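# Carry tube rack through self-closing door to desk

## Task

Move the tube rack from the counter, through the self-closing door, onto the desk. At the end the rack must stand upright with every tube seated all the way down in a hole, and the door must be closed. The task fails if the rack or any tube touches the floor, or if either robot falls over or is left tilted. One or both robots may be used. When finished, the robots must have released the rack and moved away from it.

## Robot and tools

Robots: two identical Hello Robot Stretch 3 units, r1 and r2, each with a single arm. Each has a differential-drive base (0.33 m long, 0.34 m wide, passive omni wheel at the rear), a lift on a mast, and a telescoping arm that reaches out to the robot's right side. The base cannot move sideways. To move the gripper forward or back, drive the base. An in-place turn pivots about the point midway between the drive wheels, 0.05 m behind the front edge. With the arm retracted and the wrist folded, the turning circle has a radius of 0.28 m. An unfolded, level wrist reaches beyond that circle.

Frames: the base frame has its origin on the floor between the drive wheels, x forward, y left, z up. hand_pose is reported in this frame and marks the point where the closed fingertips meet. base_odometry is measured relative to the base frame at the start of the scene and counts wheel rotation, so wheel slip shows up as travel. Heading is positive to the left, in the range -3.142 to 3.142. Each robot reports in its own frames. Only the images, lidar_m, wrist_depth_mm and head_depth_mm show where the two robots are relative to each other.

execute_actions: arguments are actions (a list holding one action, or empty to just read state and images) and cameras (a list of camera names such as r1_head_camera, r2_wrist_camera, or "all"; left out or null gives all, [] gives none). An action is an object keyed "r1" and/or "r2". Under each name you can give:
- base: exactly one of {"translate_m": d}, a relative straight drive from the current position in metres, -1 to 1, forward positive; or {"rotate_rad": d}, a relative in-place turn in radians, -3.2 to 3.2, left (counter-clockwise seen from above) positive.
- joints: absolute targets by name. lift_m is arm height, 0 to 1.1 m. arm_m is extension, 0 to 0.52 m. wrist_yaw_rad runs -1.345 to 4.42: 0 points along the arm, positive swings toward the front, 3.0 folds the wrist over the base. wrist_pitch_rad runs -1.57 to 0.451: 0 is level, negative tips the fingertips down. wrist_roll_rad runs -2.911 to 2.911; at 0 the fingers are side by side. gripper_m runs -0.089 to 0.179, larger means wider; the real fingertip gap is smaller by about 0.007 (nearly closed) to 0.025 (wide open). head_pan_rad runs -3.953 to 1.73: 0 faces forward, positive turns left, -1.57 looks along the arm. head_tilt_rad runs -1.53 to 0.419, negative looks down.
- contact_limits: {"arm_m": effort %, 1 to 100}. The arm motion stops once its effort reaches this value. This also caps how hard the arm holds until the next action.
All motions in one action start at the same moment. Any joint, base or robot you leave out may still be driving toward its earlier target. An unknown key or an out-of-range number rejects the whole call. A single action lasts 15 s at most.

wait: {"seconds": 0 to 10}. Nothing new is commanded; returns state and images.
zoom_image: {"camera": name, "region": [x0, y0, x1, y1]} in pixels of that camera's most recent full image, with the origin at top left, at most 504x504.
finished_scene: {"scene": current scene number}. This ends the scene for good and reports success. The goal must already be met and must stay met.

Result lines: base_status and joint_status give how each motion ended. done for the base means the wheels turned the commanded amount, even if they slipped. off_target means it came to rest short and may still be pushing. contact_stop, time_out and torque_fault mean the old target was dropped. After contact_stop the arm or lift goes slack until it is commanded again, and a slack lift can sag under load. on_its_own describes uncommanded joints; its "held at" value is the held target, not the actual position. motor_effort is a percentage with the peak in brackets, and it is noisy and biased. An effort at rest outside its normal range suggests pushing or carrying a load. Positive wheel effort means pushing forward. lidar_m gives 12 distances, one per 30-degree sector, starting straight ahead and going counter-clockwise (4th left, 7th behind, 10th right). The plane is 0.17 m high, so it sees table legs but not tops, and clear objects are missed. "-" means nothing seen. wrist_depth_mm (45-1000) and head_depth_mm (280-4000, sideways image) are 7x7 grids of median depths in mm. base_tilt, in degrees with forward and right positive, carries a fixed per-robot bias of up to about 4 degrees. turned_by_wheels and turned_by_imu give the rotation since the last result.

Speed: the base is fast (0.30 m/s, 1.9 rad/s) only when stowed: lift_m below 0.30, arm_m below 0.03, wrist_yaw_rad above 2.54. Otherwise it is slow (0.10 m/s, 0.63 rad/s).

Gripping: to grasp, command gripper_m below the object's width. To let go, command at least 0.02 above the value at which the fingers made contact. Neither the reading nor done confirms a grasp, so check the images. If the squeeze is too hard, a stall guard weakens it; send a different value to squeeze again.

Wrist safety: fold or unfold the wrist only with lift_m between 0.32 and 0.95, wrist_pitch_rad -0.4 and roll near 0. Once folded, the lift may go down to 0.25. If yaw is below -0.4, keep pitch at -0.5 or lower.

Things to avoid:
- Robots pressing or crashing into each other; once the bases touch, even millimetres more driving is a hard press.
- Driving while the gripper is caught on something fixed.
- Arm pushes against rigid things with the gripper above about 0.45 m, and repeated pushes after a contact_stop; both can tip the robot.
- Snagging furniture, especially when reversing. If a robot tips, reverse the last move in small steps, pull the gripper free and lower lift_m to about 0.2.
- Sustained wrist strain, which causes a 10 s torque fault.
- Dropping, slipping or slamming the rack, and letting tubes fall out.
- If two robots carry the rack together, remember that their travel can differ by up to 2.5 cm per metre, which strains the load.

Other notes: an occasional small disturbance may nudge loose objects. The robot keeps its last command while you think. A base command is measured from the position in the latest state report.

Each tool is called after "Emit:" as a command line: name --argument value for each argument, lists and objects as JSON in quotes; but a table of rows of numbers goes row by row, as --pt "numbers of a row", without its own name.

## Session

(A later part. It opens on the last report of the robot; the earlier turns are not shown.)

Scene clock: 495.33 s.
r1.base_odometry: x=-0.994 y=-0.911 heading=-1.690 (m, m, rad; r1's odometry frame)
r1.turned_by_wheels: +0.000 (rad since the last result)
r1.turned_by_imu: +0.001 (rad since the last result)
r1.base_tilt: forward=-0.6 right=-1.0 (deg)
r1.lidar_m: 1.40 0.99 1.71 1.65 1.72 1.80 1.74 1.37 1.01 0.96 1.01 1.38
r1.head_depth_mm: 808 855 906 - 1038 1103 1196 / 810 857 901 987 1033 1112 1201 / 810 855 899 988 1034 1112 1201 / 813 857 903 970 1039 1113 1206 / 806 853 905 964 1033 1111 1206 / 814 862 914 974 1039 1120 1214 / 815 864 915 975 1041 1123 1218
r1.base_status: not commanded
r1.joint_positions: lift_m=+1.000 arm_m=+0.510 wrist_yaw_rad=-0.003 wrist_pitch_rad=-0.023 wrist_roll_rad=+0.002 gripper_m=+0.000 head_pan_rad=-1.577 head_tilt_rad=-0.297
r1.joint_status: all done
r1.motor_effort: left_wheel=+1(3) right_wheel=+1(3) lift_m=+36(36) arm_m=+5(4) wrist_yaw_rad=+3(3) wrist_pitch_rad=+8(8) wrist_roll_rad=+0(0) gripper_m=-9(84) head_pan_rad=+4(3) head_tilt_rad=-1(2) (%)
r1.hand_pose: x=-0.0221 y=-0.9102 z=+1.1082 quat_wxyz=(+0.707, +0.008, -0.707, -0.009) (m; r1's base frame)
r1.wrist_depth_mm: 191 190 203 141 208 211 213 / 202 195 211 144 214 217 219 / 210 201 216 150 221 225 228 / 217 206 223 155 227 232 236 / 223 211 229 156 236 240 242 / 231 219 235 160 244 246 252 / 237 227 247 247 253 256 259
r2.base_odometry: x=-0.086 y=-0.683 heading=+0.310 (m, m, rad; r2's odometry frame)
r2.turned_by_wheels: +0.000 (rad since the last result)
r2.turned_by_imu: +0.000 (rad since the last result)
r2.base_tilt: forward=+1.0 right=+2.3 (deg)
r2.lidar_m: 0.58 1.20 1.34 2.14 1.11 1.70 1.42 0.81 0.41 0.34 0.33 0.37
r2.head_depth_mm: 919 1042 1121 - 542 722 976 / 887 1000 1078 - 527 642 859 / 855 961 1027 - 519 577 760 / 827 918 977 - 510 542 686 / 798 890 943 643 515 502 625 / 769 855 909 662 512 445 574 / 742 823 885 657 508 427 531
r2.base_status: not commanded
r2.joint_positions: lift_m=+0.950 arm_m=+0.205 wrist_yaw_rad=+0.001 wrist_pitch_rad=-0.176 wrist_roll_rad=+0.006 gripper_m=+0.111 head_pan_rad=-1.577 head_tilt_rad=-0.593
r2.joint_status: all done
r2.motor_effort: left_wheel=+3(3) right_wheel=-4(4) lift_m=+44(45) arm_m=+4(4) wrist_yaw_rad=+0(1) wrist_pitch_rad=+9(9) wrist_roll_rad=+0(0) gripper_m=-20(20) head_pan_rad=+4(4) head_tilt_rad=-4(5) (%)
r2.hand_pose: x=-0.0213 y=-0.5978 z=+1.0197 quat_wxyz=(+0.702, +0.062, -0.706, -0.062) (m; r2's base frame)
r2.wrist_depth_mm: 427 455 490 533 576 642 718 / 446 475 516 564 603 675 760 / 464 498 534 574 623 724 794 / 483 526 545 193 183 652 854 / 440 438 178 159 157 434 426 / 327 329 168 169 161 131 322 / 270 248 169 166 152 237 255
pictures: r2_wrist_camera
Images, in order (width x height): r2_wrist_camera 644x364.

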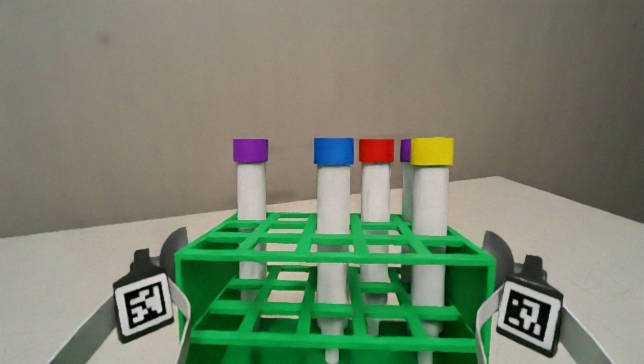

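Emit:
execute_actions --actions '[{"r1":{"joints":{"arm_m":0.41},"base":{"translate_m":-0.014},"contact_limits":{"arm_m":30}}}]' --cameras '["r1_nav_camera","r1_wrist_camera"]'

Scene clock: 504.57 s.
r1.base_odometry: x=-0.992 y=-0.898 heading=-1.690 (m, m, rad; r1's odometry frame)
r1.turned_by_wheels: +0.000 (rad since the last result)
r1.turned_by_imu: +0.001 (rad since the last result)
r1.base_tilt: forward=-0.7 right=-0.9 (deg)
r1.lidar_m: 1.42 1.00 1.71 1.66 1.72 1.78 1.72 1.36 1.01 0.96 1.01 1.38
r1.head_depth_mm: 808 852 907 - 1045 1108 1196 / 809 857 898 980 1033 1110 1205 / 810 859 903 - 1034 1114 1201 / 810 852 904 970 1036 1117 1210 / 804 853 904 961 1032 1113 1203 / 816 864 917 975 1046 1119 1208 / 817 864 919 978 1048 1124 1220
r1.base_status: done
r1.joint_positions: lift_m=+1.000 arm_m=+0.410 wrist_yaw_rad=+0.002 wrist_pitch_rad=-0.022 wrist_roll_rad=+0.002 gripper_m=+0.000 head_pan_rad=-1.577 head_tilt_rad=-0.297
r1.joint_status: all done
r1.motor_effort: left_wheel=+3(16) right_wheel=-2(15) lift_m=+36(36) arm_m=-5(6) wrist_yaw_rad=-3(23) wrist_pitch_rad=+7(8) wrist_roll_rad=+0(0) gripper_m=-2(8) head_pan_rad=+4(4) head_tilt_rad=-2(2) (%)
r1.contact_limits: arm_m 30 (drawing in: default 26, maximum 42; extending or still: default 34, maximum 57)
r1.hand_pose: x=-0.0209 y=-0.8110 z=+1.1086 quat_wxyz=(+0.707, +0.009, -0.707, -0.007) (m; r1's base frame)
r1.wrist_depth_mm: 288 283 294 297 304 305 308 / 296 295 303 304 313 312 320 / 307 304 312 316 323 325 326 / 320 313 324 323 331 337 338 / 327 327 334 331 339 342 349 / 334 337 327 - 353 358 360 / 348 345 359 358 364 370 377
r2.base_odometry: x=-0.086 y=-0.683 heading=+0.310 (m, m, rad; r2's odometry frame)
r2.turned_by_wheels: +0.000 (rad since the last result)
r2.turned_by_imu: +0.001 (rad since the last result)
r2.base_tilt: forward=+1.0 right=+2.3 (deg)
r2.lidar_m: 0.58 1.20 1.33 2.14 1.12 1.70 1.42 0.81 0.41 0.34 0.33 0.37
r2.head_depth_mm: 919 1040 1125 - 542 720 981 / 883 996 1082 - 526 641 861 / 856 955 1029 - 522 579 764 / 824 919 983 - 509 541 687 / 800 888 943 643 515 501 625 / 771 853 911 663 510 445 574 / 744 822 887 657 508 426 530
r2.base_status: not commanded
r2.joint_positions: lift_m=+0.950 arm_m=+0.205 wrist_yaw_rad=+0.001 wrist_pitch_rad=-0.176 wrist_roll_rad=+0.006 gripper_m=+0.111 head_pan_rad=-1.577 head_tilt_rad=-0.593
r2.joint_status: not commanded
r2.motor_effort: left_wheel=+2(3) right_wheel=-4(4) lift_m=+44(44) arm_m=+4(4) wrist_yaw_rad=+0(1) wrist_pitch_rad=+9(9) wrist_roll_rad=+0(0) gripper_m=-19(19) head_pan_rad=+3(3) head_tilt_rad=-4(4) (%)
r2.hand_pose: x=-0.0213 y=-0.5978 z=+1.0197 quat_wxyz=(+0.702, +0.062, -0.706, -0.062) (m; r2's base frame)
r2.wrist_depth_mm: 430 457 493 530 582 640 710 / 442 474 512 550 613 685 760 / 461 494 537 581 618 711 803 / 478 515 546 193 182 665 865 / 442 441 179 158 158 430 428 / 327 329 168 169 161 131 320 / 270 249 168 166 152 238 255
pictures: r1_nav_camera (sideways: a quarter turn counterclockwise sets it upright), r1_wrist_camera
Images, in order (width x height): r1_nav_camera 672x504, r1_wrist_camera 644x364.

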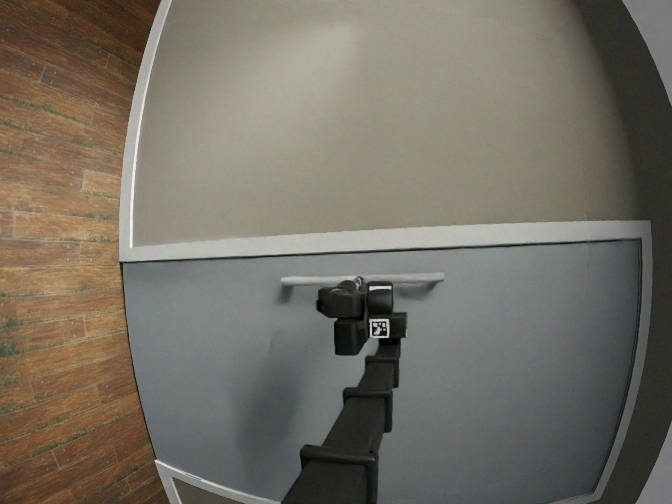

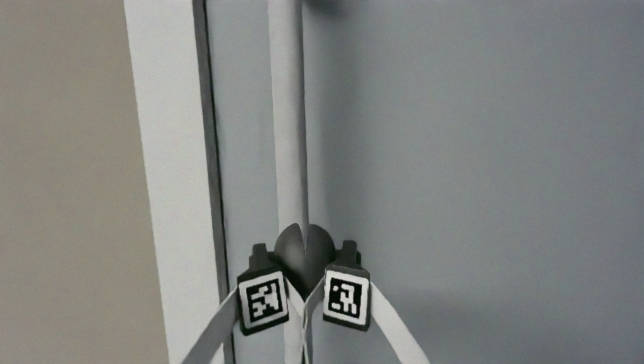

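Emit:
execute_actions --actions '[{"r1":{"joints":{"gripper_m":0.1,"arm_m":0.52},"base":{"translate_m":0.014}}}]' --cameras '["r1_wrist_camera"]'

Scene clock: 522.33 s.
r1.base_odometry: x=-0.994 y=-0.911 heading=-1.689 (m, m, rad; r1's odometry frame)
r1.turned_by_wheels: +0.000 (rad since the last result)
r1.turned_by_imu: +0.001 (rad since the last result)
r1.base_tilt: forward=-0.6 right=-1.1 (deg)
r1.lidar_m: 1.41 0.99 1.72 1.65 1.71 1.80 1.74 1.37 1.01 0.96 1.01 1.39
r1.head_depth_mm: 808 854 906 - 1036 1107 1197 / 809 857 900 983 1033 1110 1202 / 811 857 904 985 1036 1116 1199 / 810 857 905 975 1040 1116 1208 / 806 855 906 968 1033 1110 1207 / 815 862 915 974 1043 1120 1213 / 817 862 919 978 1044 1122 1217
r1.base_status: done
r1.joint_positions: lift_m=+1.000 arm_m=+0.520 wrist_yaw_rad=+0.002 wrist_pitch_rad=-0.022 wrist_roll_rad=+0.002 gripper_m=+0.100 head_pan_rad=-1.577 head_tilt_rad=-0.297
r1.joint_status: all done
r1.motor_effort: left_wheel=+3(8) right_wheel=-2(4) lift_m=+36(36) arm_m=+5(4) wrist_yaw_rad=-3(3) wrist_pitch_rad=+7(7) wrist_roll_rad=+0(0) gripper_m=+0(80) head_pan_rad=+3(3) head_tilt_rad=-2(2) (%)
r1.hand_pose: x=-0.0209 y=-0.9202 z=+1.1086 quat_wxyz=(+0.707, +0.009, -0.707, -0.007) (m; r1's base frame)
r1.wrist_depth_mm: 180 181 195 130 199 201 203 / 193 187 200 135 205 208 209 / 199 190 206 140 211 214 216 / 207 197 213 146 216 219 223 / 213 202 220 151 224 228 230 / 221 208 225 155 232 237 238 / 228 219 235 160 242 244 247
r2.base_odometry: x=-0.086 y=-0.683 heading=+0.310 (m, m, rad; r2's odometry frame)
r2.turned_by_wheels: +0.000 (rad since the last result)
r2.turned_by_imu: +0.001 (rad since the last result)
r2.base_tilt: forward=+1.0 right=+2.3 (deg)
r2.lidar_m: 0.58 1.20 1.33 2.15 1.11 1.70 1.42 0.81 0.41 0.34 0.33 0.37
r2.head_depth_mm: 924 1043 1133 - 540 719 978 / 886 990 1088 - 525 642 859 / 852 958 1036 - 521 577 764 / 829 919 982 - 510 542 687 / 800 885 948 644 513 502 625 / 768 851 907 663 510 446 574 / 747 820 886 657 509 427 531
r2.base_status: not commanded
r2.joint_positions: lift_m=+0.950 arm_m=+0.205 wrist_yaw_rad=+0.001 wrist_pitch_rad=-0.176 wrist_roll_rad=+0.006 gripper_m=+0.111 head_pan_rad=-1.577 head_tilt_rad=-0.593
r2.joint_status: not commanded
r2.motor_effort: left_wheel=+2(3) right_wheel=-4(4) lift_m=+44(44) arm_m=+4(5) wrist_yaw_rad=-1(1) wrist_pitch_rad=+9(9) wrist_roll_rad=+0(0) gripper_m=-19(21) head_pan_rad=+4(4) head_tilt_rad=-5(4) (%)
r2.hand_pose: x=-0.0213 y=-0.5978 z=+1.0197 quat_wxyz=(+0.702, +0.062, -0.706, -0.062) (m; r2's base frame)
r2.wrist_depth_mm: 433 458 491 528 581 627 706 / 445 471 515 560 609 678 754 / 460 498 533 570 616 711 803 / 481 516 556 192 183 658 863 / 440 442 179 158 157 433 429 / 326 326 167 169 161 131 322 / 269 250 169 166 151 237 256
pictures: r1_wrist_camera
Images, in order (width x height): r1_wrist_camera 644x364.

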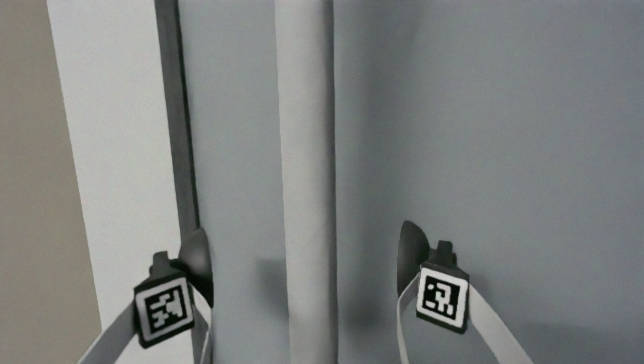

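Emit:
execute_actions --actions '[{"r1":{"joints":{"gripper_m":-0.05}}}]' --cameras '["r1_wrist_camera"]'

Scene clock: 527.43 s.
r1.base_odometry: x=-0.994 y=-0.911 heading=-1.690 (m, m, rad; r1's odometry frame)
r1.turned_by_wheels: +0.000 (rad since the last result)
r1.turned_by_imu: +0.001 (rad since the last result)
r1.base_tilt: forward=-0.7 right=-1.0 (deg)
r1.lidar_m: 1.41 0.99 1.71 1.65 1.72 1.80 1.74 1.37 1.01 0.96 1.01 1.38
r1.head_depth_mm: 805 853 904 - 1034 1106 1195 / 804 852 898 982 1034 1107 1196 / 809 854 898 986 1035 1112 1203 / 811 856 900 973 1034 1112 1199 / 806 854 905 964 1035 1110 1208 / 813 863 912 977 1041 1119 1214 / 816 863 917 978 1042 1124 1217
r1.base_status: not commanded
r1.joint_positions: lift_m=+1.000 arm_m=+0.520 wrist_yaw_rad=-0.003 wrist_pitch_rad=-0.022 wrist_roll_rad=+0.002 gripper_m=-0.049 head_pan_rad=-1.577 head_tilt_rad=-0.297
r1.joint_status: all done
r1.motor_effort: left_wheel=+0(3) right_wheel=+1(2) lift_m=+36(36) arm_m=+3(4) wrist_yaw_rad=+3(4) wrist_pitch_rad=+7(7) wrist_roll_rad=+0(0) gripper_m=-26(100) head_pan_rad=+4(4) head_tilt_rad=-3(2) (%)
r1.hand_pose: x=-0.0222 y=-0.9204 z=+1.1086 quat_wxyz=(+0.707, +0.007, -0.707, -0.009) (m; r1's base frame)
r1.wrist_depth_mm: 179 180 193 128 199 200 202 / 186 183 200 133 203 206 210 / 200 189 205 136 209 212 216 / 205 195 211 141 217 220 223 / 212 202 216 144 224 227 230 / 222 208 223 146 231 235 237 / 227 214 233 193 238 242 246
r2.base_odometry: x=-0.086 y=-0.683 heading=+0.310 (m, m, rad; r2's odometry frame)
r2.turned_by_wheels: +0.000 (rad since the last result)
r2.turned_by_imu: +0.001 (rad since the last result)
r2.base_tilt: forward=+1.0 right=+2.3 (deg)
r2.lidar_m: 0.58 1.20 1.33 2.13 1.11 1.70 1.42 0.81 0.41 0.34 0.33 0.37
r2.head_depth_mm: 919 1041 1130 - 542 719 973 / 887 994 1084 - 526 641 860 / 857 957 1032 - 521 576 760 / 826 921 983 - 509 541 686 / 795 879 949 644 515 502 628 / 773 853 909 662 510 444 573 / 747 823 884 657 506 427 530
r2.base_status: not commanded
r2.joint_positions: lift_m=+0.950 arm_m=+0.205 wrist_yaw_rad=+0.001 wrist_pitch_rad=-0.176 wrist_roll_rad=+0.006 gripper_m=+0.111 head_pan_rad=-1.577 head_tilt_rad=-0.593
r2.joint_status: not commanded
r2.motor_effort: left_wheel=+3(3) right_wheel=-4(4) lift_m=+44(44) arm_m=+4(5) wrist_yaw_rad=+2(0) wrist_pitch_rad=+9(9) wrist_roll_rad=+0(0) gripper_m=-20(20) head_pan_rad=+4(3) head_tilt_rad=-4(5) (%)
r2.hand_pose: x=-0.0213 y=-0.5978 z=+1.0197 quat_wxyz=(+0.702, +0.062, -0.706, -0.062) (m; r2's base frame)
r2.wrist_depth_mm: 426 453 496 536 573 640 708 / 447 476 509 559 612 681 752 / 461 494 535 571 627 706 804 / 482 516 549 193 183 647 862 / 442 439 179 158 158 436 430 / 325 326 168 168 160 131 319 / 272 248 168 166 152 236 255
pictures: r1_wrist_camera
Images, in order (width x height): r1_wrist_camera 644x364.

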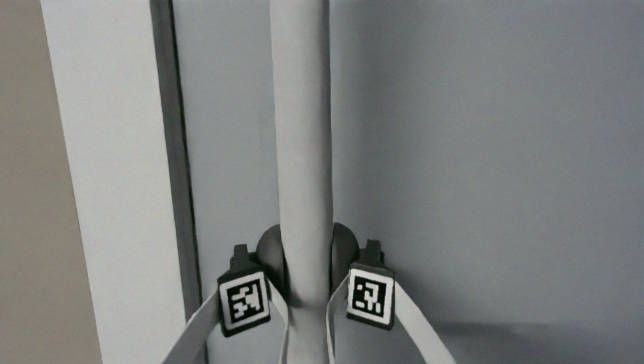

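Emit:
execute_actions --actions '[{"r1":{"joints":{"arm_m":0.42},"base":{"translate_m":-0.014},"contact_limits":{"arm_m":30}}}]' --cameras '["r1_nav_camera","r1_wrist_camera"]'

Scene clock: 532.03 s.
r1.base_odometry: x=-0.992 y=-0.898 heading=-1.689 (m, m, rad; r1's odometry frame)
r1.turned_by_wheels: +0.000 (rad since the last result)
r1.turned_by_imu: +0.001 (rad since the last result)
r1.base_tilt: forward=-0.7 right=-1.1 (deg)
r1.lidar_m: 1.42 1.00 1.71 1.65 1.72 1.78 1.72 1.36 0.93 0.87 1.01 1.38
r1.head_depth_mm: 740 784 832 - 962 1026 1114 / 732 777 820 893 942 1015 1102 / 727 770 810 - 936 1005 1089 / 721 760 806 861 914 993 1076 / 803 855 907 963 1032 1116 1206 / 815 862 912 975 1042 1122 1213 / 813 863 917 976 1047 1123 1216
r1.base_status: done
r1.joint_positions: lift_m=+1.000 arm_m=+0.421 wrist_yaw_rad=+0.004 wrist_pitch_rad=-0.023 wrist_roll_rad=+0.002 gripper_m=-0.031 head_pan_rad=-1.577 head_tilt_rad=-0.297
r1.joint_status: all done
r1.on_its_own: gripper_m is held at -0.032, not at your -0.050, by its stall guard, which is not easing now
r1.motor_effort: left_wheel=+4(17) right_wheel=-3(15) lift_m=+36(37) arm_m=-7(8) wrist_yaw_rad=-5(24) wrist_pitch_rad=+8(8) wrist_roll_rad=+0(0) gripper_m=-20(22) head_pan_rad=+4(3) head_tilt_rad=-2(2) (%)
r1.contact_limits: arm_m 30 (drawing in: default 26, maximum 42; extending or still: default 34, maximum 57)
r1.hand_pose: x=-0.0204 y=-0.8211 z=+1.1084 quat_wxyz=(+0.707, +0.010, -0.707, -0.007) (m; r1's base frame)
r1.wrist_depth_mm: 279 270 190 129 205 214 224 / 288 282 196 133 211 221 231 / 297 292 201 138 218 228 237 / 301 303 207 142 225 235 247 / 320 316 211 144 231 243 256 / 327 325 215 148 241 252 264 / 339 340 231 156 248 262 275
r2.base_odometry: x=-0.086 y=-0.683 heading=+0.310 (m, m, rad; r2's odometry frame)
r2.turned_by_wheels: +0.000 (rad since the last result)
r2.turned_by_imu: +0.001 (rad since the last result)
r2.base_tilt: forward=+1.1 right=+2.2 (deg)
r2.lidar_m: 0.58 1.20 1.34 2.14 1.12 1.66 1.43 0.82 0.41 0.34 0.33 0.37
r2.head_depth_mm: 922 1039 1128 - 542 720 979 / 887 994 1086 - 525 641 859 / 852 958 1039 - 519 578 764 / 825 919 986 - 509 543 689 / 797 883 945 643 514 502 627 / 772 849 910 664 509 446 575 / 750 819 887 656 507 427 528
r2.base_status: not commanded
r2.joint_positions: lift_m=+0.950 arm_m=+0.205 wrist_yaw_rad=+0.001 wrist_pitch_rad=-0.176 wrist_roll_rad=+0.006 gripper_m=+0.111 head_pan_rad=-1.577 head_tilt_rad=-0.593
r2.joint_status: not commanded
r2.motor_effort: left_wheel=+3(3) right_wheel=-4(4) lift_m=+44(44) arm_m=+5(5) wrist_yaw_rad=-1(1) wrist_pitch_rad=+9(9) wrist_roll_rad=+0(0) gripper_m=-19(19) head_pan_rad=+4(3) head_tilt_rad=-4(4) (%)
r2.hand_pose: x=-0.0213 y=-0.5978 z=+1.0197 quat_wxyz=(+0.702, +0.062, -0.706, -0.062) (m; r2's base frame)
r2.wrist_depth_mm: 428 458 499 535 585 642 709 / 444 474 505 557 615 674 751 / 463 497 534 577 617 709 796 / 480 527 543 193 183 663 873 / 439 439 178 158 158 435 434 / 326 327 168 169 161 131 320 / 270 249 168 166 152 237 255
pictures: r1_nav_camera (sideways: a quarter turn counterclockwise sets it upright), r1_wrist_camera
Images, in order (width x height): r1_nav_camera 672x504, r1_wrist_camera 644x364.

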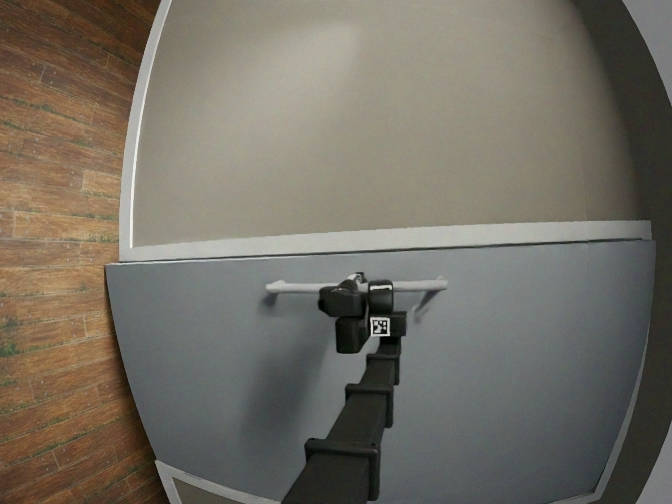

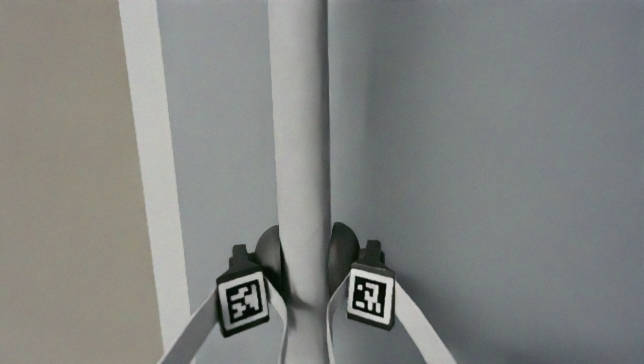

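Emit:
execute_actions --actions '[{"r1":{"joints":{"arm_m":0.396,"wrist_yaw_rad":0.1745},"base":{"translate_m":-0.053},"contact_limits":{"arm_m":30}}}]' --cameras '["r1_wrist_camera"]'

Scene clock: 588.37 s.
r1.base_odometry: x=-0.986 y=-0.845 heading=-1.689 (m, m, rad; r1's odometry frame)
r1.turned_by_wheels: +0.000 (rad since the last result)
r1.turned_by_imu: +0.001 (rad since the last result)
r1.base_tilt: forward=-0.5 right=-1.0 (deg)
r1.lidar_m: 1.47 1.05 1.71 1.65 1.72 1.73 1.67 1.36 0.91 0.84 1.01 1.39
r1.head_depth_mm: 726 771 819 - 949 1012 1100 / 718 762 803 883 923 998 1081 / 708 753 794 - 915 981 1061 / 701 737 781 - 894 967 1042 / 704 747 795 850 990 1076 1168 / 808 862 915 974 1043 1119 1217 / 815 862 918 976 1043 1124 1215
r1.base_status: done
r1.joint_positions: lift_m=+1.000 arm_m=+0.397 wrist_yaw_rad=+0.184 wrist_pitch_rad=-0.023 wrist_roll_rad=+0.002 gripper_m=-0.031 head_pan_rad=-1.577 head_tilt_rad=-0.297
r1.joint_status: all done
r1.on_its_own: gripper_m is held at -0.032, not at your -0.050, by its stall guard, which is not easing now
r1.motor_effort: left_wheel=+9(26) right_wheel=-10(22) lift_m=+37(36) arm_m=-7(10) wrist_yaw_rad=-11(71) wrist_pitch_rad=+8(8) wrist_roll_rad=+0(0) gripper_m=-22(25) head_pan_rad=+4(4) head_tilt_rad=-2(2) (%)
r1.contact_limits: arm_m 30 (drawing in: default 26, maximum 42; extending or still: default 34, maximum 57)
r1.hand_pose: x=+0.0254 y=-0.7928 z=+1.1084 quat_wxyz=(+0.704, +0.073, -0.704, +0.057) (m; r1's base frame)
r1.wrist_depth_mm: 357 341 196 135 194 193 192 / 367 357 202 136 202 201 201 / 385 364 208 140 208 207 205 / 391 375 215 143 214 215 214 / 409 389 222 146 220 218 219 / 426 403 392 148 229 227 227 / 439 423 237 158 235 236 234
r2.base_odometry: x=-0.086 y=-0.683 heading=+0.310 (m, m, rad; r2's odometry frame)
r2.turned_by_wheels: +0.000 (rad since the last result)
r2.turned_by_imu: +0.001 (rad since the last result)
r2.base_tilt: forward=+1.0 right=+2.3 (deg)
r2.lidar_m: 0.58 1.20 1.33 2.15 1.17 1.63 1.42 0.81 0.41 0.34 0.33 0.37
r2.head_depth_mm: 923 1040 1126 - 540 719 979 / 884 992 1084 - 525 644 862 / 854 958 1031 - 521 578 764 / 822 918 984 - 510 542 687 / 797 882 951 644 514 502 625 / 768 853 910 663 510 445 575 / 746 821 887 657 506 427 530
r2.base_status: not commanded
r2.joint_positions: lift_m=+0.950 arm_m=+0.205 wrist_yaw_rad=+0.001 wrist_pitch_rad=-0.176 wrist_roll_rad=+0.006 gripper_m=+0.111 head_pan_rad=-1.577 head_tilt_rad=-0.593
r2.joint_status: not commanded
r2.motor_effort: left_wheel=+2(3) right_wheel=-4(4) lift_m=+44(44) arm_m=+4(4) wrist_yaw_rad=+0(1) wrist_pitch_rad=+9(9) wrist_roll_rad=+0(0) gripper_m=-20(19) head_pan_rad=+4(4) head_tilt_rad=-4(5) (%)
r2.hand_pose: x=-0.0213 y=-0.5978 z=+1.0197 quat_wxyz=(+0.702, +0.062, -0.706, -0.062) (m; r2's base frame)
r2.wrist_depth_mm: 428 459 493 529 578 636 709 / 446 477 511 561 607 666 757 / 462 495 527 566 625 708 815 / 480 519 553 192 183 653 871 / 442 438 178 159 157 438 429 / 329 327 168 169 161 131 320 / 271 250 168 166 151 237 255
pictures: r1_wrist_camera
Images, in order (width x height): r1_wrist_camera 644x364.

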